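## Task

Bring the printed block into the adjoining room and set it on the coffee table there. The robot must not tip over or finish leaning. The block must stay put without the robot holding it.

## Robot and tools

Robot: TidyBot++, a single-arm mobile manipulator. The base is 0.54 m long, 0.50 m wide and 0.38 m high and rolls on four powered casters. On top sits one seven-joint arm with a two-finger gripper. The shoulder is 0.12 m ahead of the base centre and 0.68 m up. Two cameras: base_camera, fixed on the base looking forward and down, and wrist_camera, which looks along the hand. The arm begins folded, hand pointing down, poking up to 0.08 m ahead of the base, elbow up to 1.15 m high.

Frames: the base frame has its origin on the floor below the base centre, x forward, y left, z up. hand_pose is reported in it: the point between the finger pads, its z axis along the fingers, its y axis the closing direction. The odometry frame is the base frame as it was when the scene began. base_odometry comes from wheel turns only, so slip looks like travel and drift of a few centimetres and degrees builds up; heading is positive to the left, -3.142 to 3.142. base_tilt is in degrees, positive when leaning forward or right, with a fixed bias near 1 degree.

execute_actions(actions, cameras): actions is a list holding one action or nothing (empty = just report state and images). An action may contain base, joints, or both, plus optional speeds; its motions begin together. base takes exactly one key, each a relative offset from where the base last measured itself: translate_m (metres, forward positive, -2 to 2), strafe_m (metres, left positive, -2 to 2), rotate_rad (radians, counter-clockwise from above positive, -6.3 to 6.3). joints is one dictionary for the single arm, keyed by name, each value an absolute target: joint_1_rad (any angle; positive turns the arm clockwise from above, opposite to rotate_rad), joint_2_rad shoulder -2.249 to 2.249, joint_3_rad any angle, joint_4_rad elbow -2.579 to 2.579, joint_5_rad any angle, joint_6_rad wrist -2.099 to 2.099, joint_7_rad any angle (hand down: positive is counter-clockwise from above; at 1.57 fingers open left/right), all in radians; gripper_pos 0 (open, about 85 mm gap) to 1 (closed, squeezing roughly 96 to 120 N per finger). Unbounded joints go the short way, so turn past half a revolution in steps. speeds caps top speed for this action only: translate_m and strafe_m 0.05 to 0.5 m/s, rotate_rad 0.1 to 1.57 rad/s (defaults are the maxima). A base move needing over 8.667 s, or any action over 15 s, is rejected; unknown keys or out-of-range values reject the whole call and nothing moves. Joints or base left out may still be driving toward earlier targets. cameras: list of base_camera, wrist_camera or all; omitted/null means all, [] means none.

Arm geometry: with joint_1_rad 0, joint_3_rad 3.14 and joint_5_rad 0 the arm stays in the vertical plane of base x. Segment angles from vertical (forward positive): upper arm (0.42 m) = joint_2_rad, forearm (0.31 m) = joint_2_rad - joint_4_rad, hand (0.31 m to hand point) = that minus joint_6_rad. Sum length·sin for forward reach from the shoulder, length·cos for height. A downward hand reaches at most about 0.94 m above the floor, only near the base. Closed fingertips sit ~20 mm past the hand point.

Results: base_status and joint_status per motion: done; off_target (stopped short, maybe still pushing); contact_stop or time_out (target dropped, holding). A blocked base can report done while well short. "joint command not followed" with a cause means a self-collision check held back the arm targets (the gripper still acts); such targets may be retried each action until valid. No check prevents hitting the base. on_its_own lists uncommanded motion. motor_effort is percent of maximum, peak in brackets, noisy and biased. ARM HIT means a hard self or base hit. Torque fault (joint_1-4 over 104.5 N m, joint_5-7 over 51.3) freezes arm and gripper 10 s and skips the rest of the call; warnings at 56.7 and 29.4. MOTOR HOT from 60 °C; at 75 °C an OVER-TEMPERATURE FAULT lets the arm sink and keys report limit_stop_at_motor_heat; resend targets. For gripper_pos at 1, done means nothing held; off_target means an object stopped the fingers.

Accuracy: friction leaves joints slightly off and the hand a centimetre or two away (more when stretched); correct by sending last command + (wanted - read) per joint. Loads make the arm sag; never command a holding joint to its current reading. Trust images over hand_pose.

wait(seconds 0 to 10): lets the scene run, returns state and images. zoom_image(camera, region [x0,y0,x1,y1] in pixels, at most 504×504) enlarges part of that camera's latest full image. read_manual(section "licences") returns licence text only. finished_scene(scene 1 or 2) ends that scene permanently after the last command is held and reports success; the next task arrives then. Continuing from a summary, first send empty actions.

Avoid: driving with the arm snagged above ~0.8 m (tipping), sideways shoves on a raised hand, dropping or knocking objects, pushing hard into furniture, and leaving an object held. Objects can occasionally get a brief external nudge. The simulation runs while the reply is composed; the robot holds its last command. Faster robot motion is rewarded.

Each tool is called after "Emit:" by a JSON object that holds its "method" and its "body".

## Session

Emit:
{"method": "execute_actions", "body": {"actions": [{"joints":{"joint_6_rad":0.3}}]}}

Scene clock: 1.47 s.
base_odometry: x=+0.000 y=+0.000 heading=+0.000 (m, m, rad; odometry frame)
base_tilt: forward=+0.5 right=+0.4 (deg)
base_status: not commanded
joint_positions: joint_1_rad=+0.009 joint_2_rad=-0.364 joint_3_rad=+3.170 joint_4_rad=-2.499 joint_5_rad=-0.032 joint_6_rad=+0.287 joint_7_rad=+1.578 gripper_pos=+0.000
joint_status: all done
motor_effort: joint_1_rad=+0(1) joint_2_rad=-7(8) joint_3_rad=+1(2) joint_4_rad=+19(19) joint_5_rad=+0(0) joint_6_rad=+8(8) joint_7_rad=+0(0) (%)
hand_pose: x=+0.5341 y=-0.0178 z=+0.8213 quat_wxyz=(+0.003, +0.798, -0.029, +0.602) (m; base frame)
pictures: base_camera, wrist_camera
camera_calibration (this result's frames):
wrist_camera: T_world_to_cam=[[-0.0606462, -0.997655, -0.0317288, 0.0395726], [-0.299251, 0.0484979, -0.952941, 0.997701], [0.952245, -0.0482974, -0.301491, -0.130065], [0, 0, 0, 1]] pos_world=[0.424817, -0.0151884, 0.912793]
Images, in order (width x height): base_camera 644x364, wrist_camera 644x476.

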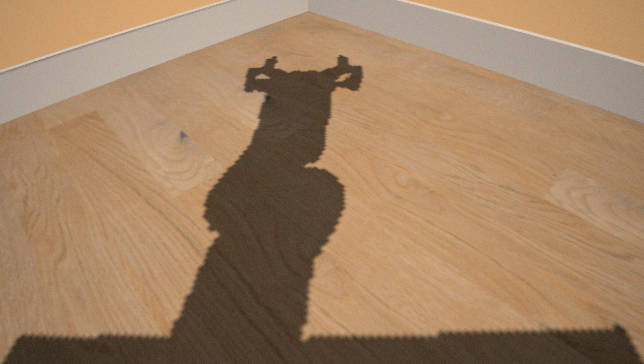

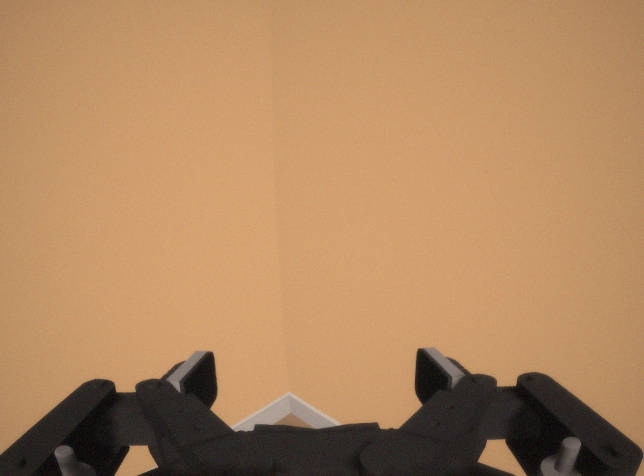

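Emit:
{"method": "execute_actions", "body": {"actions": [{"base":{"rotate_rad":2.5},"joints":{"joint_2_rad":-0.5,"joint_4_rad":-1.8,"joint_6_rad":-0.65}}]}}

Emit:
{"method": "execute_actions", "body": {"actions": [{"base":{"rotate_rad":1.3}}]}}

Scene clock: 4.67 s.
base_odometry: x=+0.000 y=+0.000 heading=+2.500 (m, m, rad; odometry frame)
base_tilt: forward=+0.5 right=+0.4 (deg)
base_status: done
joint_positions: joint_1_rad=+0.009 joint_2_rad=-0.473 joint_3_rad=+3.170 joint_4_rad=-1.817 joint_5_rad=-0.032 joint_6_rad=-0.612 joint_7_rad=+1.578 gripper_pos=+0.000
joint_status: all done
motor_effort: joint_1_rad=+1(0) joint_2_rad=-5(10) joint_3_rad=+1(3) joint_4_rad=+22(22) joint_5_rad=+0(0) joint_6_rad=+8(9) joint_7_rad=+0(0) (%)
hand_pose: x=+0.5222 y=-0.0112 z=+1.0103 quat_wxyz=(-0.008, +0.829, -0.021, +0.559) (m; base frame)
pictures: base_camera, wrist_camera
camera_calibration (this result's frames):
wrist_camera: T_world_to_cam=[[-0.0346632, -0.99868, -0.0378919, 0.0440549], [-0.399749, 0.0486045, -0.915335, 1.18845], [0.915969, -0.0165812, -0.400906, 0.0583379], [0, 0, 0, 1]] pos_world=[0.423171, -0.0127997, 1.11288]
Images, in order (width x height): base_camera 644x364, wrist_camera 644x476.

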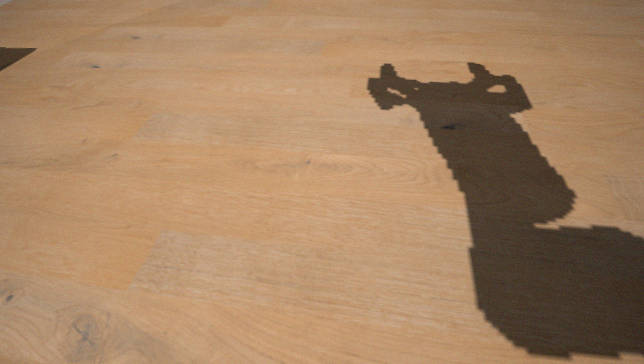

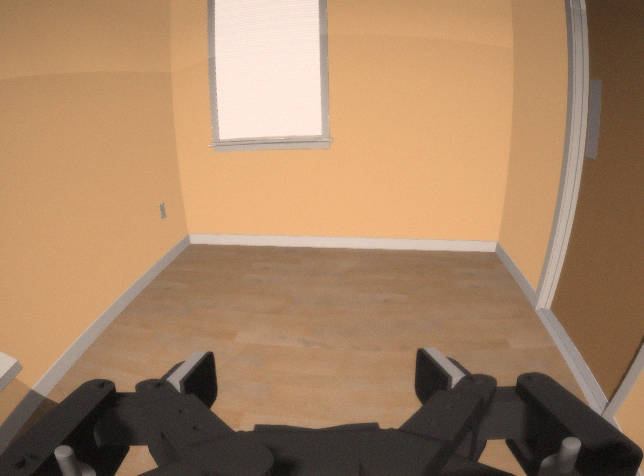

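Scene clock: 6.77 s.
base_odometry: x=+0.000 y=+0.000 heading=-2.484 (m, m, rad; odometry frame)
base_tilt: forward=+0.5 right=+0.4 (deg)
base_status: done
joint_positions: joint_1_rad=+0.009 joint_2_rad=-0.473 joint_3_rad=+3.170 joint_4_rad=-1.817 joint_5_rad=-0.032 joint_6_rad=-0.612 joint_7_rad=+1.578 gripper_pos=+0.000
joint_status: not commanded
motor_effort: joint_1_rad=+0(0) joint_2_rad=-6(7) joint_3_rad=+2(3) joint_4_rad=+22(22) joint_5_rad=+0(0) joint_6_rad=+8(8) joint_7_rad=+0(0) (%)
hand_pose: x=+0.5222 y=-0.0111 z=+1.0104 quat_wxyz=(-0.008, +0.829, -0.021, +0.559) (m; base frame)
pictures: base_camera, wrist_camera
camera_calibration (this result's frames):
wrist_camera: T_world_to_cam=[[-0.0345451, -0.998684, -0.0378942, 0.0440424], [-0.399667, 0.0485578, -0.915373, 1.18846], [0.916009, -0.0164766, -0.400819, 0.0582739], [0, 0, 0, 1]] pos_world=[0.423131, -0.0127644, 1.11291]
Images, in order (width x height): base_camera 644x364, wrist_camera 644x476.

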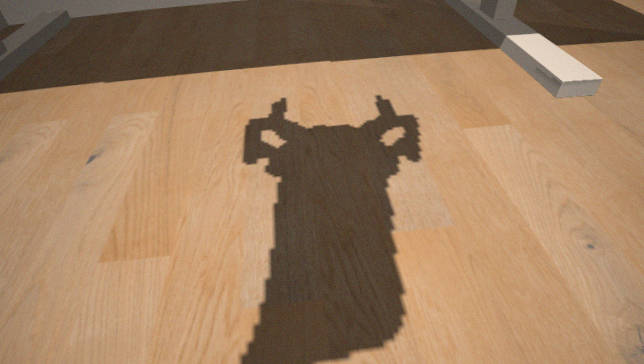

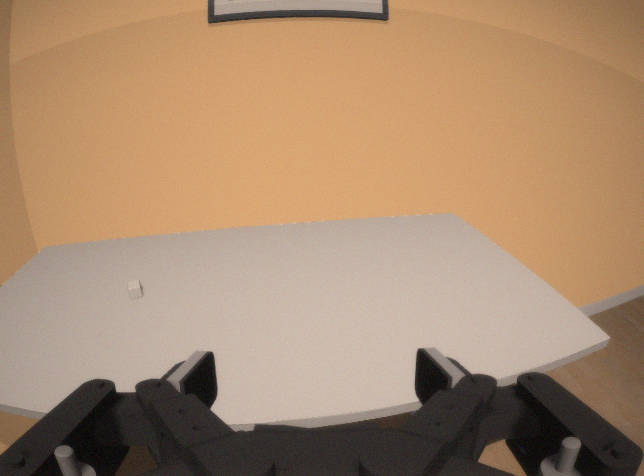

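Emit:
{"method": "execute_actions", "body": {"actions": [{"base":{"rotate_rad":0.38},"joints":{"joint_2_rad":0.1,"joint_3_rad":3.13,"joint_4_rad":-1.2,"joint_5_rad":0.03,"joint_6_rad":-1.3,"joint_1_rad":-0.01}}]}}

Scene clock: 9.33 s.
base_odometry: x=+0.000 y=+0.000 heading=-2.104 (m, m, rad; odometry frame)
base_tilt: forward=+0.5 right=+0.4 (deg)
base_status: done
joint_positions: joint_1_rad=+0.001 joint_2_rad=+0.088 joint_3_rad=+3.154 joint_4_rad=-1.221 joint_5_rad=-0.013 joint_6_rad=-1.264 joint_7_rad=+1.578 gripper_pos=+0.000
joint_status: all done
motor_effort: joint_1_rad=+1(2) joint_2_rad=-25(27) joint_3_rad=+1(1) joint_4_rad=+19(22) joint_5_rad=+0(2) joint_6_rad=+5(8) joint_7_rad=+0(0) (%)
hand_pose: x=+0.6275 y=-0.0013 z=+0.9199 quat_wxyz=(-0.003, +0.960, -0.003, +0.281) (m; base frame)
pictures: base_camera, wrist_camera
camera_calibration (this result's frames):
wrist_camera: T_world_to_cam=[[-0.0122589, -0.999922, -0.00219517, 0.00725532], [-0.856999, 0.0116377, -0.515187, 1.06606], [0.515173, -0.00443439, -0.857075, 0.596971], [0, 0, 0, 1]] pos_world=[0.606158, -0.00250456, 1.06089]
Images, in order (width x height): base_camera 644x364, wrist_camera 644x476.

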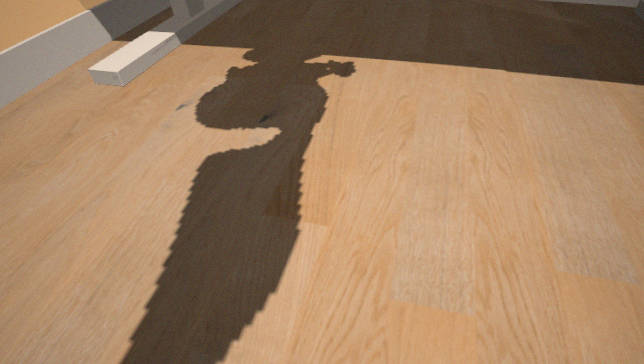

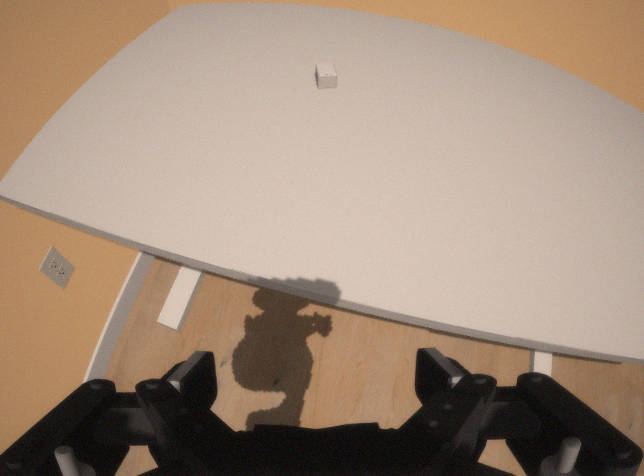

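Emit:
{"method": "execute_actions", "body": {"actions": [{"base":{"translate_m":0.4},"speeds":{"translate_m":0.35}}]}}

Scene clock: 12.27 s.
base_odometry: x=-0.203 y=-0.345 heading=-2.103 (m, m, rad; odometry frame)
base_tilt: forward=+0.5 right=+0.4 (deg)
base_status: done
joint_positions: joint_1_rad=+0.001 joint_2_rad=+0.092 joint_3_rad=+3.152 joint_4_rad=-1.218 joint_5_rad=-0.012 joint_6_rad=-1.266 joint_7_rad=+1.578 gripper_pos=+0.000
joint_status: not commanded
motor_effort: joint_1_rad=+1(0) joint_2_rad=-27(28) joint_3_rad=+1(1) joint_4_rad=+20(20) joint_5_rad=+0(0) joint_6_rad=+5(5) joint_7_rad=+0(0) (%)
hand_pose: x=+0.6284 y=-0.0007 z=+0.9192 quat_wxyz=(-0.003, +0.960, -0.002, +0.279) (m; base frame)
pictures: base_camera, wrist_camera
camera_calibration (this result's frames):
wrist_camera: T_world_to_cam=[[-0.0107381, -0.999941, -0.00145244, 0.00622307], [-0.858325, 0.00996251, -0.51301, 1.06528], [0.512995, -0.00426211, -0.858381, 0.598509], [0, 0, 0, 1]] pos_world=[0.60739, -0.00183923, 1.06026]
Images, in order (width x height): base_camera 644x364, wrist_camera 644x476.

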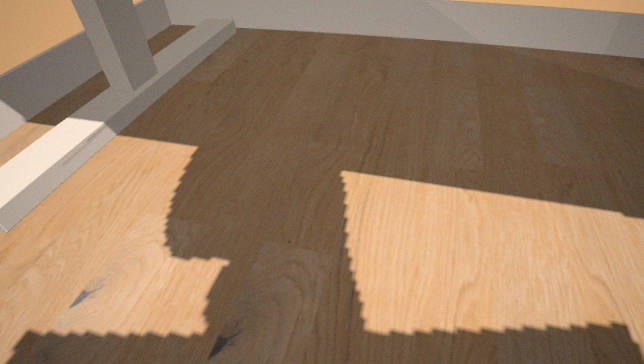

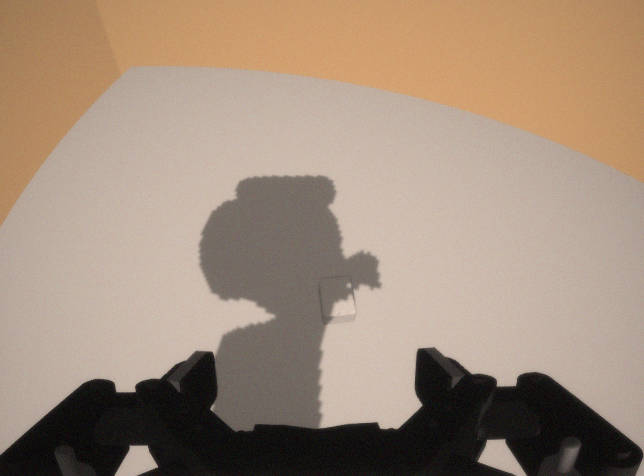

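Emit:
{"method": "execute_actions", "body": {"actions": [{"base":{"strafe_m":-0.022},"joints":{"joint_2_rad":0.30,"joint_4_rad":-1.375,"joint_6_rad":-0.91,"gripper_pos":0.25}}], "cameras": ["wrist_camera"]}}

Scene clock: 14.57 s.
base_odometry: x=-0.222 y=-0.334 heading=-2.103 (m, m, rad; odometry frame)
base_tilt: forward=+0.6 right=+0.4 (deg)
base_status: done
joint_positions: joint_1_rad=-0.004 joint_2_rad=+0.306 joint_3_rad=+3.148 joint_4_rad=-1.367 joint_5_rad=-0.010 joint_6_rad=-0.944 joint_7_rad=+1.578 gripper_pos=+0.250
joint_status: all done
motor_effort: joint_1_rad=+1(2) joint_2_rad=-34(40) joint_3_rad=+1(3) joint_4_rad=+19(22) joint_5_rad=+0(0) joint_6_rad=+5(5) joint_7_rad=+0(0) (%)
hand_pose: x=+0.7143 y=+0.0026 z=+0.7815 quat_wxyz=(-0.002, +0.966, +0.001, +0.259) (m; base frame)
pictures: wrist_camera
camera_calibration (this result's frames):
wrist_camera: T_world_to_cam=[[-0.00525914, -0.999985, 0.00148616, 0.00404985], [-0.878949, 0.00391383, -0.476899, 1.05488], [0.476886, -0.00381434, -0.878957, 0.478028], [0, 0, 0, 1]] pos_world=[0.699245, 0.00174452, 0.923232]
Images, in order (width x height): wrist_camera 644x476.

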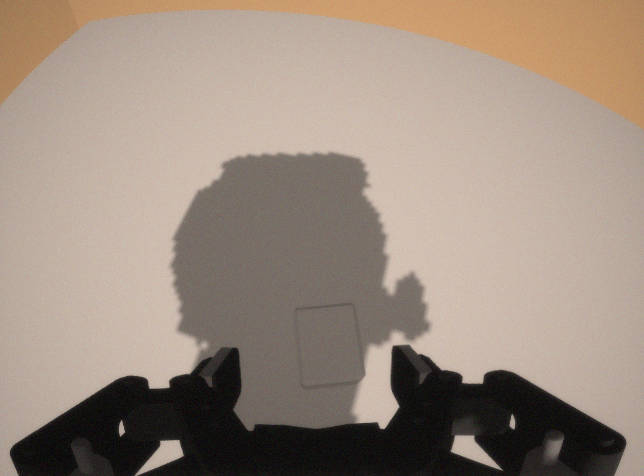

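Emit:
{"method": "execute_actions", "body": {"actions": [{"joints":{"joint_1_rad":0.015,"joint_2_rad":0.365,"joint_4_rad":-1.43,"joint_6_rad":-0.775}}], "cameras": ["wrist_camera"]}}

Scene clock: 16.00 s.
base_odometry: x=-0.222 y=-0.334 heading=-2.103 (m, m, rad; odometry frame)
base_tilt: forward=+0.6 right=+0.4 (deg)
base_status: not commanded
joint_positions: joint_1_rad=+0.006 joint_2_rad=+0.353 joint_3_rad=+3.148 joint_4_rad=-1.413 joint_5_rad=-0.010 joint_6_rad=-0.806 joint_7_rad=+1.578 gripper_pos=+0.250
joint_status: all done
motor_effort: joint_1_rad=+0(2) joint_2_rad=-36(38) joint_3_rad=+1(1) joint_4_rad=+19(20) joint_5_rad=+0(0) joint_6_rad=+5(5) joint_7_rad=+0(0) (%)
hand_pose: x=+0.7406 y=-0.0039 z=+0.7536 quat_wxyz=(+0.000, +0.960, -0.004, +0.281) (m; base frame)
pictures: wrist_camera
camera_calibration (this result's frames):
wrist_camera: T_world_to_cam=[[-0.0163713, -0.999864, 0.00180131, 0.00575905], [-0.856575, 0.0130958, -0.515857, 1.07751], [0.515763, -0.0099882, -0.856673, 0.395355], [0, 0, 0, 1]] pos_world=[0.719151, -0.00440367, 0.89452]
Images, in order (width x height): wrist_camera 644x476.

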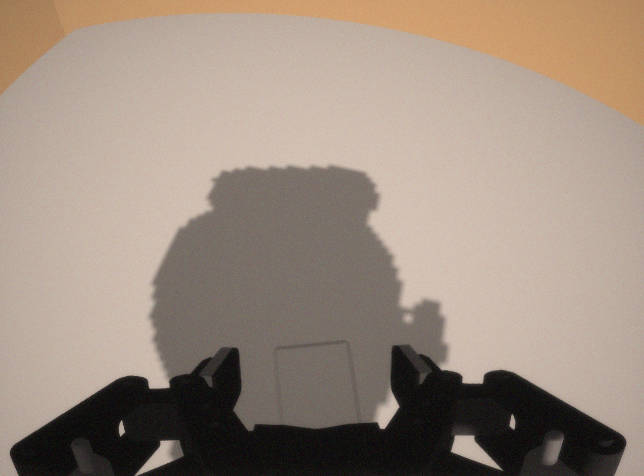

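Emit:
{"method": "execute_actions", "body": {"actions": [{"joints":{"joint_4_rad":-1.47}}], "cameras": ["wrist_camera"]}}

Emit:
{"method": "execute_actions", "body": {"actions": [{"joints":{"gripper_pos":1}}], "cameras": ["wrist_camera"]}}

Scene clock: 17.07 s.
base_odometry: x=-0.222 y=-0.334 heading=-2.103 (m, m, rad; odometry frame)
base_tilt: forward=+0.6 right=+0.4 (deg)
base_status: not commanded
joint_positions: joint_1_rad=+0.006 joint_2_rad=+0.351 joint_3_rad=+3.148 joint_4_rad=-1.442 joint_5_rad=-0.010 joint_6_rad=-0.800 joint_7_rad=+1.578 gripper_pos=+0.250
joint_status: all done
motor_effort: joint_1_rad=+1(0) joint_2_rad=-32(36) joint_3_rad=+1(1) joint_4_rad=+16(20) joint_5_rad=+0(2) joint_6_rad=+3(5) joint_7_rad=+1(1) (%)
hand_pose: x=+0.7327 y=-0.0038 z=+0.7420 quat_wxyz=(-0.001, +0.963, -0.004, +0.271) (m; base frame)
pictures: wrist_camera
camera_calibration (this result's frames):
wrist_camera: T_world_to_cam=[[-0.0164476, -0.999863, 0.00189229, 0.00569117], [-0.866978, 0.0133188, -0.498169, 1.05926], [0.498075, -0.00983423, -0.867078, 0.410241], [0, 0, 0, 1]] pos_world=[0.714121, -0.00438335, 0.883392]
Images, in order (width x height): wrist_camera 644x476.

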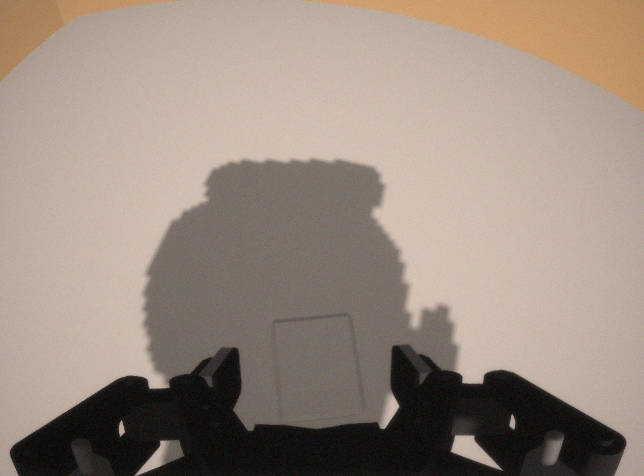

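Scene clock: 18.03 s.
base_odometry: x=-0.222 y=-0.334 heading=-2.103 (m, m, rad; odometry frame)
base_tilt: forward=+0.6 right=+0.4 (deg)
base_status: not commanded
joint_positions: joint_1_rad=+0.006 joint_2_rad=+0.343 joint_3_rad=+3.139 joint_4_rad=-1.442 joint_5_rad=-0.010 joint_6_rad=-0.796 joint_7_rad=+1.578 gripper_pos=+0.677
joint_status: gripper_pos off_target (ended at +0.677, target +1.000)
motor_effort: joint_1_rad=+3(3) joint_2_rad=-30(31) joint_3_rad=+2(4) joint_4_rad=+16(16) joint_5_rad=+1(2) joint_6_rad=+3(3) joint_7_rad=+0(1) (%)
hand_pose: x=+0.7331 y=+0.0009 z=+0.7473 quat_wxyz=(-0.003, +0.961, -0.001, +0.276) (m; base frame)
pictures: wrist_camera
camera_calibration (this result's frames):
wrist_camera: T_world_to_cam=[[-0.00855252, -0.999963, -0.00116701, 0.00685401], [-0.86143, 0.00796031, -0.507814, 1.06531], [0.507804, -0.00333779, -0.861466, 0.403368], [0, 0, 0, 1]] pos_world=[0.712921, -0.000280127, 0.888477]
Images, in order (width x height): wrist_camera 644x476.

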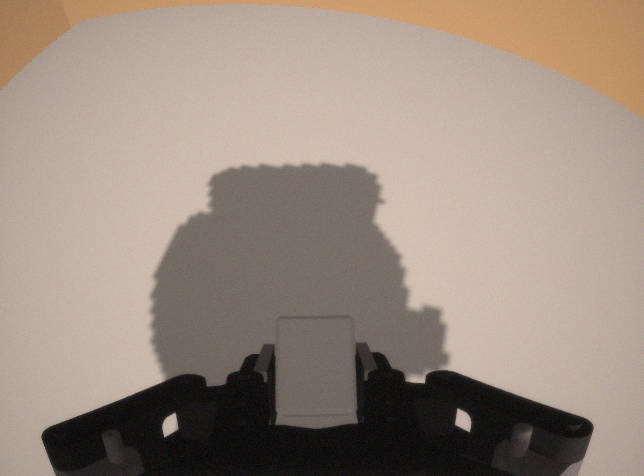

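Emit:
{"method": "execute_actions", "body": {"actions": [{"joints":{"joint_2_rad":-0.3}}], "cameras": []}}

Emit:
{"method": "execute_actions", "body": {"actions": [{"base":{"translate_m":-0.4},"joints":{"joint_2_rad":-1.0,"joint_4_rad":-1.9,"joint_6_rad":-1.6}}], "cameras": []}}

Emit:
{"method": "execute_actions", "body": {"actions": [{"base":{"rotate_rad":2.87}}], "cameras": []}}

Emit:
{"method": "execute_actions", "body": {"actions": [{"base":{"strafe_m":1.58}}]}}

Scene clock: 21.10 s.
base_odometry: x=-0.222 y=-0.334 heading=-2.103 (m, m, rad; odometry frame)
base_tilt: forward=+0.6 right=+0.4 (deg)
base_status: not commanded
joint_positions: joint_1_rad=+0.007 joint_2_rad=-0.289 joint_3_rad=+3.139 joint_4_rad=-1.462 joint_5_rad=-0.010 joint_6_rad=-0.796 joint_7_rad=+1.578 gripper_pos=+0.677
joint_status: all done
motor_effort: joint_1_rad=+0(1) joint_2_rad=-12(39) joint_3_rad=+1(2) joint_4_rad=+21(22) joint_5_rad=+0(1) joint_6_rad=+8(8) joint_7_rad=+0(0) (%)
hand_pose: x=+0.5757 y=+0.0017 z=+1.0860 quat_wxyz=(-0.001, +0.833, +0.001, +0.553) (m; base frame)
pictures: none
No camera images: the call's "cameras" was empty. Leave "cameras" out to get every camera's image.

Scene clock: 23.23 s.
base_odometry: x=-0.019 y=+0.011 heading=-2.103 (m, m, rad; odometry frame)
base_tilt: forward=+0.5 right=+0.4 (deg)
base_status: done
joint_positions: joint_1_rad=+0.007 joint_2_rad=-0.990 joint_3_rad=+3.139 joint_4_rad=-1.881 joint_5_rad=-0.009 joint_6_rad=-1.570 joint_7_rad=+1.578 gripper_pos=+0.677
joint_status: all done
motor_effort: joint_1_rad=+0(0) joint_2_rad=+15(18) joint_3_rad=+2(2) joint_4_rad=+17(22) joint_5_rad=+0(0) joint_6_rad=+6(8) joint_7_rad=+0(0) (%)
hand_pose: x=+0.2074 y=+0.0042 z=+0.8684 quat_wxyz=(-0.001, +0.943, +0.003, +0.334) (m; base frame)
pictures: none
No camera images: the call's "cameras" was empty. Leave "cameras" out to get every camera's image.

Scene clock: 26.33 s.
base_odometry: x=-0.019 y=+0.011 heading=+0.767 (m, m, rad; odometry frame)
base_tilt: forward=+0.5 right=+0.4 (deg)
base_status: done
joint_positions: joint_1_rad=+0.007 joint_2_rad=-0.990 joint_3_rad=+3.139 joint_4_rad=-1.881 joint_5_rad=-0.009 joint_6_rad=-1.570 joint_7_rad=+1.578 gripper_pos=+0.677
joint_status: not commanded
motor_effort: joint_1_rad=+1(0) joint_2_rad=+15(15) joint_3_rad=+2(2) joint_4_rad=+17(17) joint_5_rad=+0(0) joint_6_rad=+6(6) joint_7_rad=+0(0) (%)
hand_pose: x=+0.2074 y=+0.0041 z=+0.8683 quat_wxyz=(-0.001, +0.943, +0.003, +0.334) (m; base frame)
pictures: none
No camera images: the call's "cameras" was empty. Leave "cameras" out to get every camera's image.

Scene clock: 30.87 s.
base_odometry: x=-1.116 y=+1.149 heading=+0.767 (m, m, rad; odometry frame)
base_tilt: forward=+0.5 right=+0.4 (deg)
base_status: done
joint_positions: joint_1_rad=+0.009 joint_2_rad=-0.990 joint_3_rad=+3.139 joint_4_rad=-1.881 joint_5_rad=-0.008 joint_6_rad=-1.570 joint_7_rad=+1.578 gripper_pos=+0.677
joint_status: not commanded
motor_effort: joint_1_rad=+1(2) joint_2_rad=+15(16) joint_3_rad=+2(3) joint_4_rad=+17(17) joint_5_rad=+0(1) joint_6_rad=+6(6) joint_7_rad=+0(0) (%)
hand_pose: x=+0.2075 y=+0.0037 z=+0.8683 quat_wxyz=(+0.000, +0.943, +0.002, +0.334) (m; base frame)
pictures: base_camera, wrist_camera
camera_calibration (this result's frames):
wrist_camera: T_world_to_cam=[[-0.00563649, -0.999975, 0.0043222, -0.0000837707], [-0.794124, 0.00184929, -0.607753, 0.746809], [0.60773, -0.00685796, -0.794114, 0.695321], [0, 0, 0, 1]] pos_world=[0.170491, 0.00330364, 1.00604]
Images, in order (width x height): base_camera 644x364, wrist_camera 644x476.

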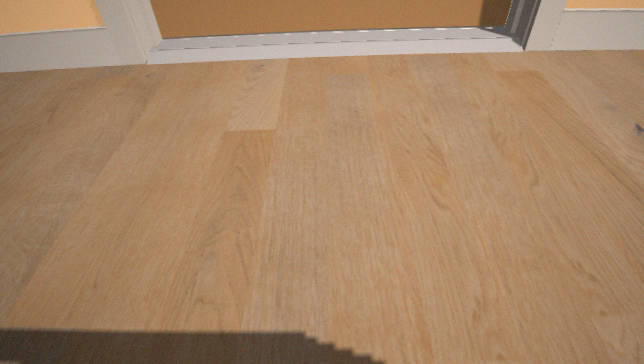

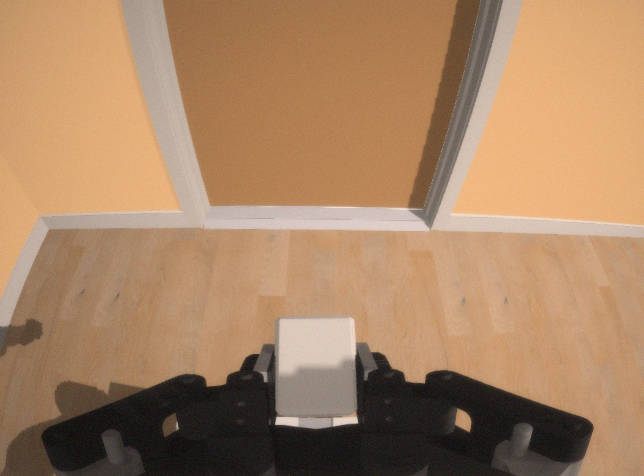

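Emit:
{"method": "execute_actions", "body": {"actions": [{"base":{"translate_m":0.68}}], "cameras": []}}

Emit:
{"method": "execute_actions", "body": {"actions": [{"base":{"translate_m":0.3},"speeds":{"translate_m":0.1}}]}}

Scene clock: 33.93 s.
base_odometry: x=-0.626 y=+1.621 heading=+0.767 (m, m, rad; odometry frame)
base_tilt: forward=+0.5 right=+0.4 (deg)
base_status: done
joint_positions: joint_1_rad=+0.009 joint_2_rad=-0.991 joint_3_rad=+3.139 joint_4_rad=-1.883 joint_5_rad=-0.008 joint_6_rad=-1.570 joint_7_rad=+1.578 gripper_pos=+0.677
joint_status: not commanded
motor_effort: joint_1_rad=+1(1) joint_2_rad=+15(19) joint_3_rad=+2(2) joint_4_rad=+17(17) joint_5_rad=+0(0) joint_6_rad=+6(6) joint_7_rad=+0(0) (%)
hand_pose: x=+0.2072 y=+0.0037 z=+0.8676 quat_wxyz=(+0.000, +0.943, +0.002, +0.333) (m; base frame)
pictures: none
No camera images: the call's "cameras" was empty. Leave "cameras" out to get every camera's image.

Scene clock: 40.30 s.
base_odometry: x=-0.519 y=+1.725 heading=+0.764 (m, m, rad; odometry frame)
base_tilt: forward=+0.5 right=+0.5 (deg)
base_status: translate_m time_out (by the wheels' count: +0.150 of +0.300)
joint_positions: joint_1_rad=+0.009 joint_2_rad=-0.994 joint_3_rad=+3.139 joint_4_rad=-1.890 joint_5_rad=-0.006 joint_6_rad=-1.574 joint_7_rad=+1.578 gripper_pos=+0.677
joint_status: not commanded
motor_effort: joint_1_rad=+0(4) joint_2_rad=+16(26) joint_3_rad=+2(4) joint_4_rad=+17(20) joint_5_rad=+0(1) joint_6_rad=+6(8) joint_7_rad=+0(0) (%)
hand_pose: x=+0.2055 y=+0.0028 z=+0.8642 quat_wxyz=(+0.001, +0.944, +0.001, +0.330) (m; base frame)
pictures: base_camera, wrist_camera
camera_calibration (this result's frames):
wrist_camera: T_world_to_cam=[[-0.0077096, -0.999949, 0.00656639, -0.00244533], [-0.798892, 0.00220976, -0.60147, 0.738309], [0.601425, -0.00988293, -0.798868, 0.698605], [0, 0, 0, 1]] pos_world=[0.169652, 0.00282758, 1.00218]
Images, in order (width x height): base_camera 644x364, wrist_camera 644x476.

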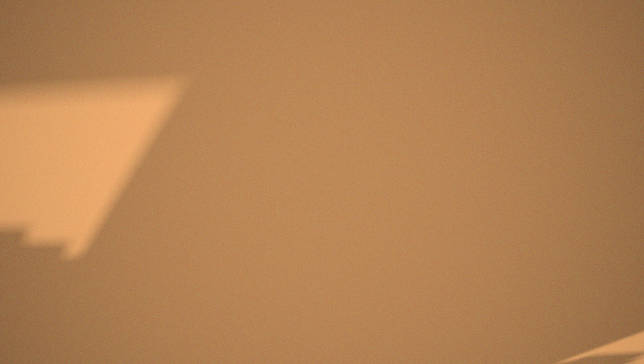

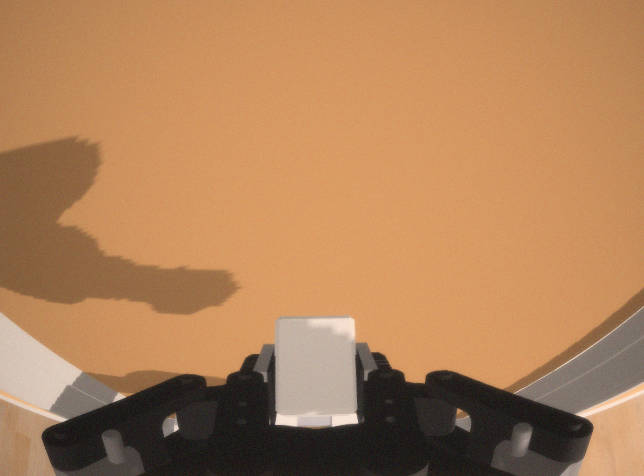

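Emit:
{"method": "execute_actions", "body": {"actions": [{"base":{"translate_m":-0.68}}], "cameras": ["base_camera"]}}

Emit:
{"method": "execute_actions", "body": {"actions": [{"joints":{"joint_1_rad":-0.3,"joint_2_rad":0.6,"joint_4_rad":-1.7,"joint_6_rad":0.6}}]}}

Scene clock: 44.33 s.
base_odometry: x=-1.010 y=+1.255 heading=+0.764 (m, m, rad; odometry frame)
base_tilt: forward=+0.5 right=+0.4 (deg)
base_status: done
joint_positions: joint_1_rad=+0.009 joint_2_rad=-0.995 joint_3_rad=+3.139 joint_4_rad=-1.890 joint_5_rad=-0.006 joint_6_rad=-1.574 joint_7_rad=+1.578 gripper_pos=+0.677
joint_status: not commanded
motor_effort: joint_1_rad=+1(2) joint_2_rad=+15(22) joint_3_rad=+2(3) joint_4_rad=+17(19) joint_5_rad=+0(1) joint_6_rad=+6(7) joint_7_rad=+0(0) (%)
hand_pose: x=+0.2053 y=+0.0028 z=+0.8640 quat_wxyz=(+0.001, +0.944, +0.001, +0.330) (m; base frame)
pictures: base_camera
Images, in order (width x height): base_camera 644x364.

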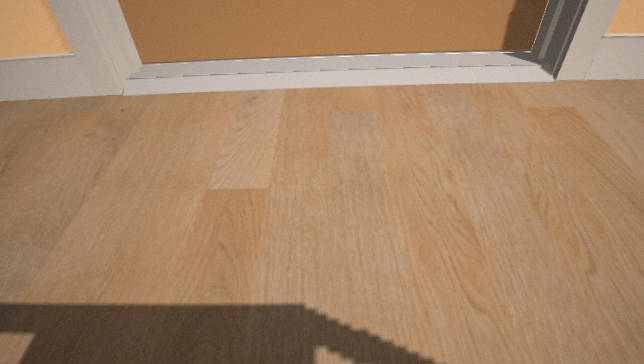

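Scene clock: 47.33 s.
base_odometry: x=-1.010 y=+1.255 heading=+0.764 (m, m, rad; odometry frame)
base_tilt: forward=+0.5 right=+0.4 (deg)
base_status: not commanded
joint_positions: joint_1_rad=-0.289 joint_2_rad=+0.588 joint_3_rad=+3.139 joint_4_rad=-1.721 joint_5_rad=-0.006 joint_6_rad=+0.563 joint_7_rad=+1.578 gripper_pos=+0.677
joint_status: all done
motor_effort: joint_1_rad=+1(1) joint_2_rad=-43(45) joint_3_rad=+1(2) joint_4_rad=+18(21) joint_5_rad=+0(0) joint_6_rad=+9(9) joint_7_rad=+0(0) (%)
hand_pose: x=+0.8589 y=+0.2218 z=+0.7657 quat_wxyz=(-0.092, +0.758, +0.111, +0.636) (m; base frame)
pictures: base_camera, wrist_camera
camera_calibration (this result's frames):
wrist_camera: T_world_to_cam=[[0.275216, -0.961382, -0.00118327, -0.023417], [-0.194296, -0.0544159, -0.979432, 0.983278], [0.941544, 0.269786, -0.201769, -0.582174], [0, 0, 0, 1]] pos_world=[0.745634, 0.188055, 0.845562]
Images, in order (width x height): base_camera 644x364, wrist_camera 644x476.

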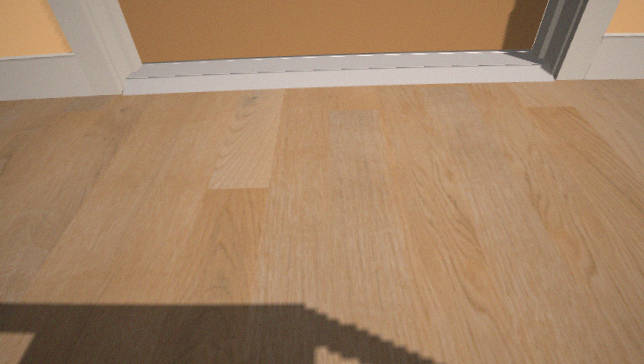

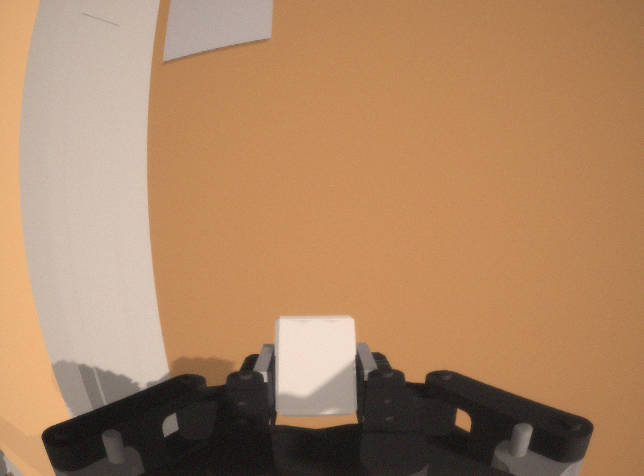

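Emit:
{"method": "execute_actions", "body": {"actions": [{"base":{"translate_m":0.13},"speeds":{"translate_m":0.05}}]}}

Scene clock: 50.87 s.
base_odometry: x=-0.916 y=+1.344 heading=+0.765 (m, m, rad; odometry frame)
base_tilt: forward=+0.5 right=+0.4 (deg)
base_status: done
joint_positions: joint_1_rad=-0.327 joint_2_rad=+0.541 joint_3_rad=+3.115 joint_4_rad=-1.813 joint_5_rad=+0.002 joint_6_rad=+0.563 joint_7_rad=+1.578 gripper_pos=+0.677
joint_status: not commanded
motor_effort: joint_1_rad=+7(9) joint_2_rad=-30(45) joint_3_rad=+7(8) joint_4_rad=+38(42) joint_5_rad=-2(2) joint_6_rad=+14(15) joint_7_rad=+0(0) (%)
hand_pose: x=+0.8167 y=+0.2551 z=+0.7527 quat_wxyz=(-0.112, +0.769, +0.135, +0.615) (m; base frame)
pictures: base_camera, wrist_camera
camera_calibration (this result's frames):
wrist_camera: T_world_to_cam=[[0.336106, -0.941791, -0.00786727, -0.0295064], [-0.233657, -0.0752895, -0.9694, 0.994007], [0.91238, 0.32766, -0.245361, -0.512208], [0, 0, 0, 1]] pos_world=[0.709502, 0.214879, 0.837682]
Images, in order (width x height): base_camera 644x364, wrist_camera 644x476.

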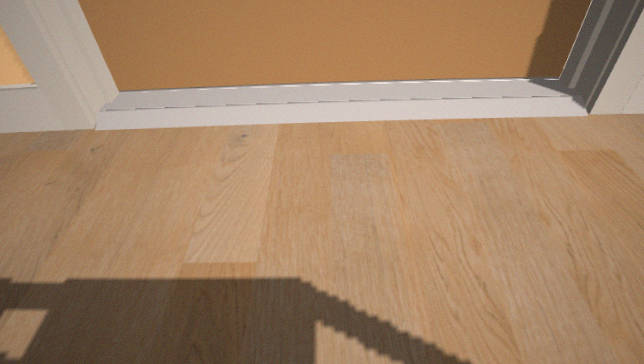

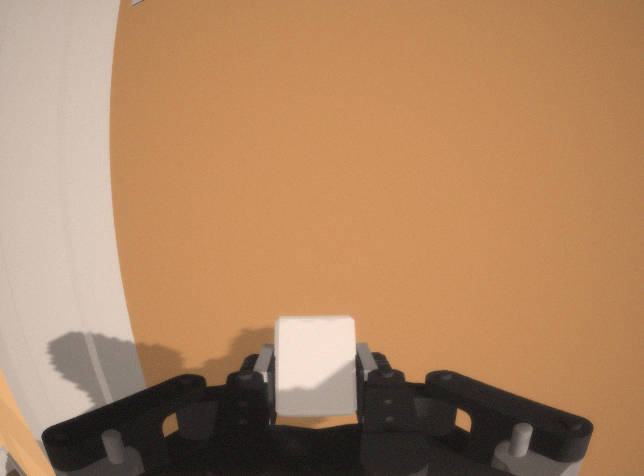

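Emit:
{"method": "execute_actions", "body": {"actions": [{"base":{"strafe_m":0.09},"speeds":{"strafe_m":0.1},"joints":{"joint_1_rad":-0.15}}], "cameras": []}}

Emit:
{"method": "execute_actions", "body": {"actions": [{"base":{"translate_m":0.25},"speeds":{"translate_m":0.08}}]}}

Scene clock: 54.63 s.
base_odometry: x=-0.979 y=+1.409 heading=+0.765 (m, m, rad; odometry frame)
base_tilt: forward=+0.4 right=+0.4 (deg)
base_status: done
joint_positions: joint_1_rad=-0.184 joint_2_rad=+0.509 joint_3_rad=+3.094 joint_4_rad=-1.861 joint_5_rad=+0.012 joint_6_rad=+0.563 joint_7_rad=+1.578 gripper_pos=+0.677
joint_status: all done
motor_effort: joint_1_rad=+7(11) joint_2_rad=-17(33) joint_3_rad=+7(11) joint_4_rad=+50(51) joint_5_rad=-2(4) joint_6_rad=+16(17) joint_7_rad=+0(0) (%)
hand_pose: x=+0.8265 y=+0.1647 z=+0.7518 quat_wxyz=(-0.076, +0.780, +0.090, +0.615) (m; base frame)
pictures: none
No camera images: the call's "cameras" was empty. Leave "cameras" out to get every camera's image.

Scene clock: 61.10 s.
base_odometry: x=-0.801 y=+1.580 heading=+0.761 (m, m, rad; odometry frame)
base_tilt: forward=+0.5 right=+0.5 (deg)
base_status: translate_m time_out (by the wheels' count: +0.247 of +0.250)
joint_positions: joint_1_rad=-0.168 joint_2_rad=+0.487 joint_3_rad=+3.094 joint_4_rad=-1.891 joint_5_rad=+0.012 joint_6_rad=+0.563 joint_7_rad=+1.578 gripper_pos=+0.677
joint_status: not commanded
motor_effort: joint_1_rad=+6(6) joint_2_rad=-15(25) joint_3_rad=+7(7) joint_4_rad=+53(57) joint_5_rad=-1(2) joint_6_rad=+18(21) joint_7_rad=+0(1) (%)
hand_pose: x=+0.8187 y=+0.1513 z=+0.7519 quat_wxyz=(-0.071, +0.783, +0.085, +0.612) (m; base frame)
pictures: base_camera, wrist_camera
camera_calibration (this result's frames):
wrist_camera: T_world_to_cam=[[0.209716, -0.977722, -0.00892698, -0.0182494], [-0.26369, -0.0477634, -0.963424, 1.00188], [0.941534, 0.204399, -0.267832, -0.46853], [0, 0, 0, 1]] pos_world=[0.70915, 0.125777, 0.839585]
Images, in order (width x height): base_camera 644x364, wrist_camera 644x476.

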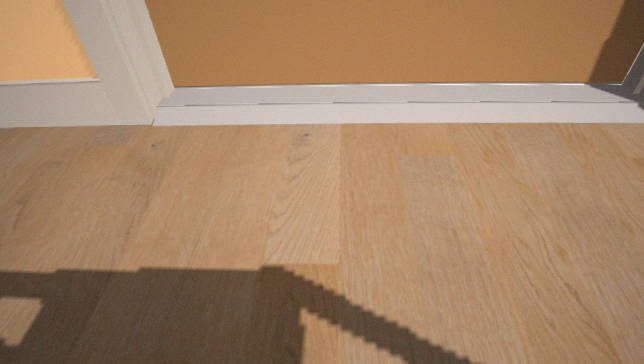

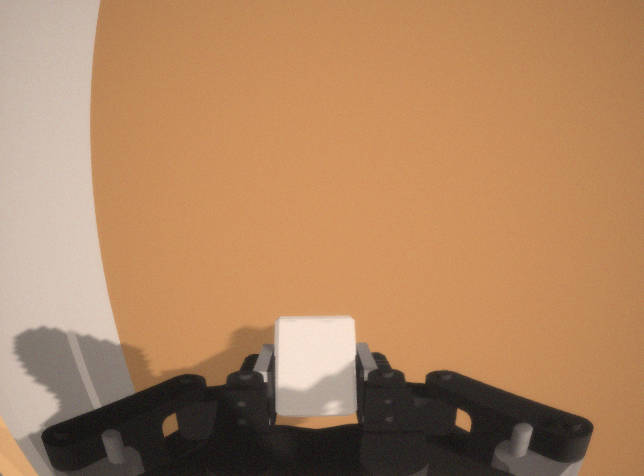

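Emit:
{"method": "execute_actions", "body": {"actions": [{"base":{"translate_m":-0.45},"joints":{"joint_6_rad":0.85,"joint_1_rad":0}}]}}

Scene clock: 63.87 s.
base_odometry: x=-1.126 y=+1.269 heading=+0.762 (m, m, rad; odometry frame)
base_tilt: forward=+0.5 right=+0.4 (deg)
base_status: done
joint_positions: joint_1_rad=+0.002 joint_2_rad=+0.607 joint_3_rad=+3.134 joint_4_rad=-1.693 joint_5_rad=+0.016 joint_6_rad=+0.822 joint_7_rad=+1.578 gripper_pos=+0.677
joint_status: all done
motor_effort: joint_1_rad=+0(13) joint_2_rad=-42(51) joint_3_rad=+1(11) joint_4_rad=+18(50) joint_5_rad=+1(4) joint_6_rad=+9(20) joint_7_rad=+0(0) (%)
hand_pose: x=+0.9032 y=+0.0076 z=+0.8475 quat_wxyz=(+0.000, +0.673, +0.010, +0.739) (m; base frame)
pictures: base_camera, wrist_camera
camera_calibration (this result's frames):
wrist_camera: T_world_to_cam=[[0.00565359, -0.999941, 0.00926337, -0.00656123], [0.0664748, -0.00886721, -0.997749, 0.839913], [0.997772, 0.00625665, 0.0664208, -0.825745], [0, 0, 0, 1]] pos_world=[0.768109, 0.00605324, 0.892929]
Images, in order (width x height): base_camera 644x364, wrist_camera 644x476.

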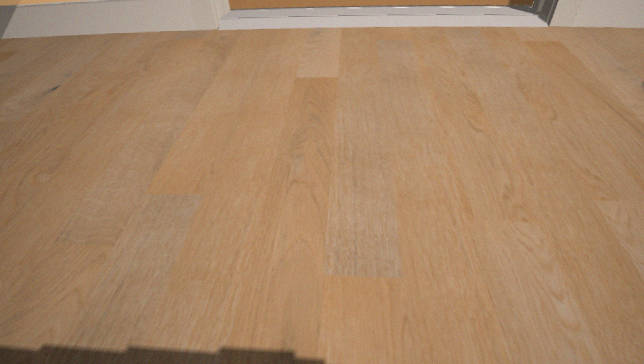

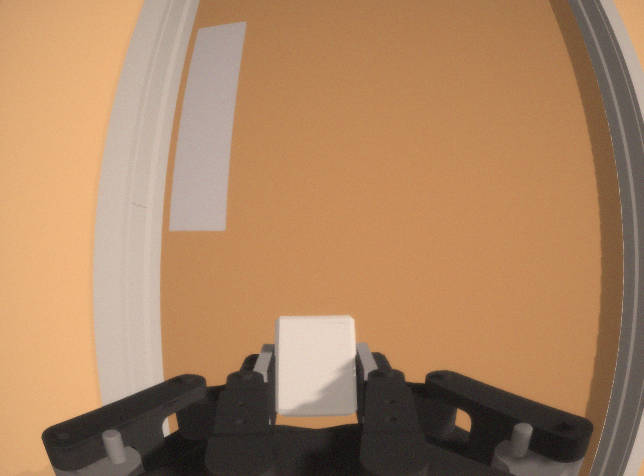

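Emit:
{"method": "execute_actions", "body": {"actions": [{"base":{"strafe_m":0.16},"joints":{"joint_2_rad":-1.0,"joint_4_rad":-1.9,"joint_6_rad":-1.6}}], "cameras": []}}

Emit:
{"method": "execute_actions", "body": {"actions": [{"base":{"translate_m":0.55}}], "cameras": []}}

Emit:
{"method": "execute_actions", "body": {"actions": [{"base":{"rotate_rad":-0.32}}]}}

Scene clock: 68.10 s.
base_odometry: x=-1.237 y=+1.385 heading=+0.762 (m, m, rad; odometry frame)
base_tilt: forward=+0.5 right=+0.3 (deg)
base_status: done
joint_positions: joint_1_rad=-0.007 joint_2_rad=-0.985 joint_3_rad=+3.134 joint_4_rad=-1.879 joint_5_rad=+0.016 joint_6_rad=-1.569 joint_7_rad=+1.578 gripper_pos=+0.677
joint_status: all done
motor_effort: joint_1_rad=+2(3) joint_2_rad=+15(46) joint_3_rad=+2(1) joint_4_rad=+17(22) joint_5_rad=+0(1) joint_6_rad=+6(9) joint_7_rad=+0(0) (%)
hand_pose: x=+0.2088 y=-0.0013 z=+0.8689 quat_wxyz=(+0.010, +0.943, +0.008, +0.333) (m; base frame)
pictures: none
No camera images: the call's "cameras" was empty. Leave "cameras" out to get every camera's image.

Scene clock: 70.57 s.
base_odometry: x=-0.839 y=+1.765 heading=+0.762 (m, m, rad; odometry frame)
base_tilt: forward=+0.5 right=+0.4 (deg)
base_status: done
joint_positions: joint_1_rad=-0.007 joint_2_rad=-0.987 joint_3_rad=+3.134 joint_4_rad=-1.883 joint_5_rad=+0.016 joint_6_rad=-1.569 joint_7_rad=+1.578 gripper_pos=+0.677
joint_status: not commanded
motor_effort: joint_1_rad=+0(1) joint_2_rad=+15(18) joint_3_rad=+2(2) joint_4_rad=+17(18) joint_5_rad=+1(1) joint_6_rad=+6(6) joint_7_rad=+0(0) (%)
hand_pose: x=+0.2083 y=-0.0013 z=+0.8675 quat_wxyz=(+0.010, +0.943, +0.008, +0.332) (m; base frame)
pictures: none
No camera images: the call's "cameras" was empty. Leave "cameras" out to get every camera's image.

Scene clock: 71.77 s.
base_odometry: x=-0.839 y=+1.765 heading=+0.442 (m, m, rad; odometry frame)
base_tilt: forward=+0.5 right=+0.4 (deg)
base_status: done
joint_positions: joint_1_rad=-0.007 joint_2_rad=-0.987 joint_3_rad=+3.134 joint_4_rad=-1.883 joint_5_rad=+0.016 joint_6_rad=-1.569 joint_7_rad=+1.578 gripper_pos=+0.677
joint_status: not commanded
motor_effort: joint_1_rad=+0(2) joint_2_rad=+15(16) joint_3_rad=+2(2) joint_4_rad=+17(17) joint_5_rad=+1(1) joint_6_rad=+6(6) joint_7_rad=+0(0) (%)
hand_pose: x=+0.2083 y=-0.0013 z=+0.8675 quat_wxyz=(+0.010, +0.943, +0.007, +0.332) (m; base frame)
pictures: base_camera, wrist_camera
camera_calibration (this result's frames):
wrist_camera: T_world_to_cam=[[-0.00170323, -0.999614, 0.0277329, -0.0261639], [-0.7963, -0.0154199, -0.604706, 0.744767], [0.6049, -0.0231137, -0.795966, 0.69633], [0, 0, 0, 1]] pos_world=[0.171803, 0.00142518, 1.00535]
Images, in order (width x height): base_camera 644x364, wrist_camera 644x476.

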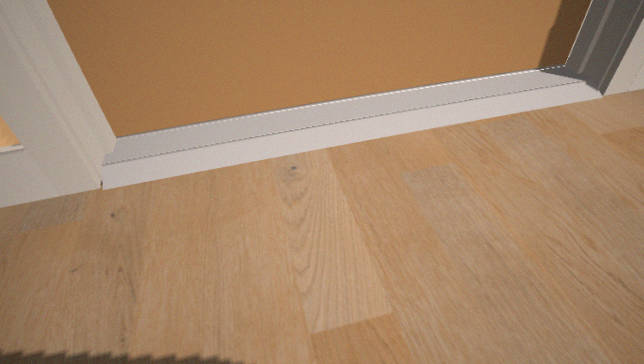

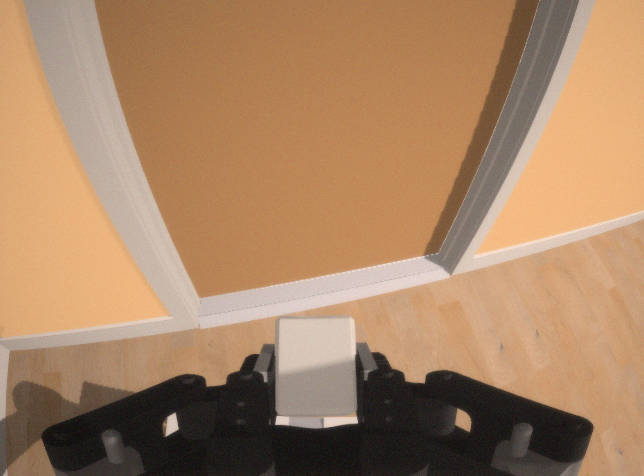

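Emit:
{"method": "execute_actions", "body": {"actions": [{"base":{"strafe_m":0.05}}], "cameras": []}}

Emit:
{"method": "execute_actions", "body": {"actions": [{"base":{"translate_m":0.55},"speeds":{"translate_m":0.12}}]}}

Scene clock: 73.23 s.
base_odometry: x=-0.861 y=+1.810 heading=+0.442 (m, m, rad; odometry frame)
base_tilt: forward=+0.5 right=+0.4 (deg)
base_status: done
joint_positions: joint_1_rad=-0.003 joint_2_rad=-0.987 joint_3_rad=+3.134 joint_4_rad=-1.883 joint_5_rad=+0.016 joint_6_rad=-1.569 joint_7_rad=+1.578 gripper_pos=+0.677
joint_status: not commanded
motor_effort: joint_1_rad=+0(2) joint_2_rad=+15(16) joint_3_rad=+2(3) joint_4_rad=+17(17) joint_5_rad=+0(1) joint_6_rad=+6(6) joint_7_rad=+0(0) (%)
hand_pose: x=+0.2083 y=-0.0016 z=+0.8675 quat_wxyz=(+0.011, +0.943, +0.006, +0.332) (m; base frame)
pictures: none
No camera images: the call's "cameras" was empty. Leave "cameras" out to get every camera's image.

Scene clock: 81.93 s.
base_odometry: x=-0.366 y=+2.044 heading=+0.443 (m, m, rad; odometry frame)
base_tilt: forward=+0.5 right=+0.4 (deg)
base_status: translate_m time_out (by the wheels' count: +0.547 of +0.550)
joint_positions: joint_1_rad=-0.003 joint_2_rad=-0.990 joint_3_rad=+3.134 joint_4_rad=-1.884 joint_5_rad=+0.016 joint_6_rad=-1.569 joint_7_rad=+1.578 gripper_pos=+0.677
joint_status: not commanded
motor_effort: joint_1_rad=+0(2) joint_2_rad=+15(22) joint_3_rad=+2(4) joint_4_rad=+17(19) joint_5_rad=+0(2) joint_6_rad=+6(7) joint_7_rad=+0(0) (%)
hand_pose: x=+0.2075 y=-0.0017 z=+0.8670 quat_wxyz=(+0.011, +0.943, +0.006, +0.333) (m; base frame)
pictures: base_camera, wrist_camera
camera_calibration (this result's frames):
wrist_camera: T_world_to_cam=[[-0.00580323, -0.999599, 0.027729, -0.0256659], [-0.795671, -0.0121803, -0.605607, 0.744445], [0.605702, -0.0255777, -0.795281, 0.695584], [0, 0, 0, 1]] pos_world=[0.170867, 0.00120338, 1.00474]
Images, in order (width x height): base_camera 644x364, wrist_camera 644x476.

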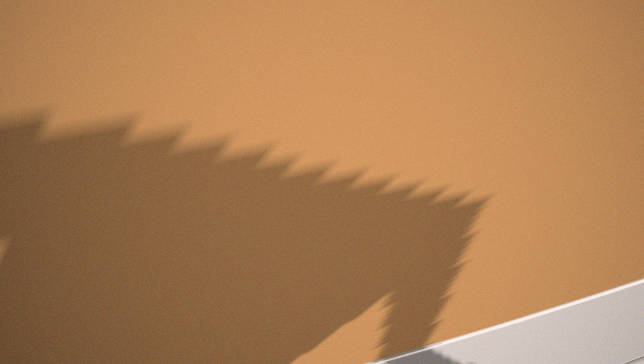

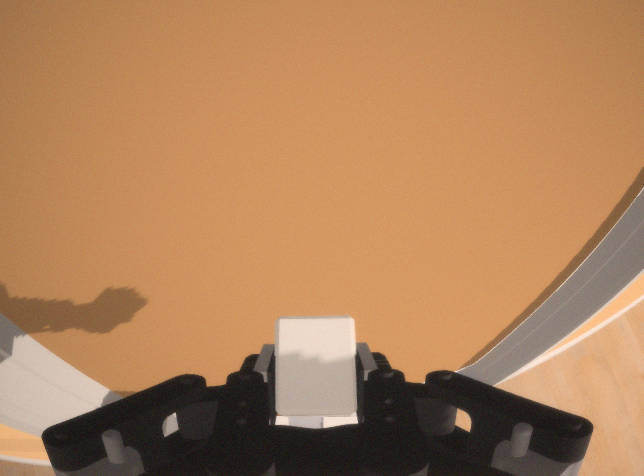

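Emit:
{"method": "execute_actions", "body": {"actions": [{"base":{"translate_m":0.3},"speeds":{"translate_m":0.3}}]}}

Scene clock: 86.07 s.
base_odometry: x=-0.099 y=+2.172 heading=+0.444 (m, m, rad; odometry frame)
base_tilt: forward=+0.5 right=+0.4 (deg)
base_status: translate_m time_out (by the wheels' count: +0.297 of +0.300)
joint_positions: joint_1_rad=-0.003 joint_2_rad=-0.991 joint_3_rad=+3.134 joint_4_rad=-1.885 joint_5_rad=+0.016 joint_6_rad=-1.570 joint_7_rad=+1.578 gripper_pos=+0.677
joint_status: not commanded
motor_effort: joint_1_rad=+0(1) joint_2_rad=+15(22) joint_3_rad=+2(3) joint_4_rad=+17(19) joint_5_rad=+0(1) joint_6_rad=+6(7) joint_7_rad=+0(0) (%)
hand_pose: x=+0.2072 y=-0.0017 z=+0.8667 quat_wxyz=(+0.011, +0.943, +0.005, +0.332) (m; base frame)
pictures: base_camera, wrist_camera
camera_calibration (this result's frames):
wrist_camera: T_world_to_cam=[[-0.00583243, -0.999598, 0.0277314, -0.0256616], [-0.79576, -0.0121547, -0.605491, 0.744026], [0.605585, -0.025599, -0.795369, 0.695624], [0, 0, 0, 1]] pos_world=[0.170657, 0.00119945, 1.00449]
Images, in order (width x height): base_camera 644x364, wrist_camera 644x476.

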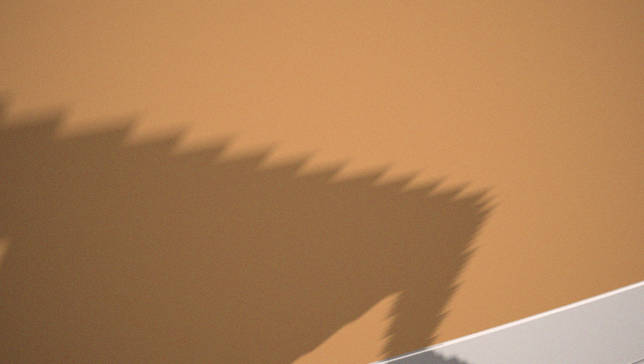

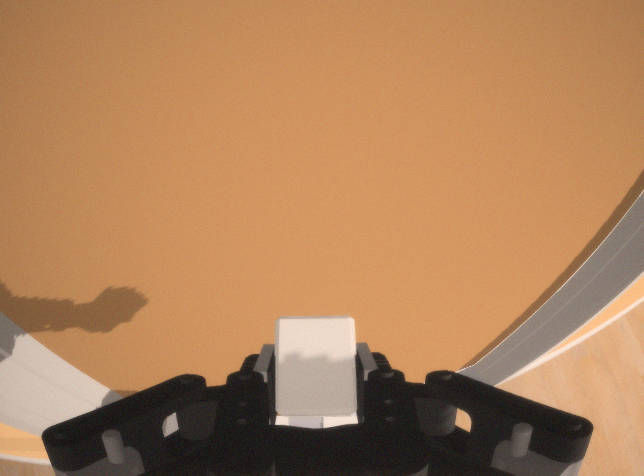

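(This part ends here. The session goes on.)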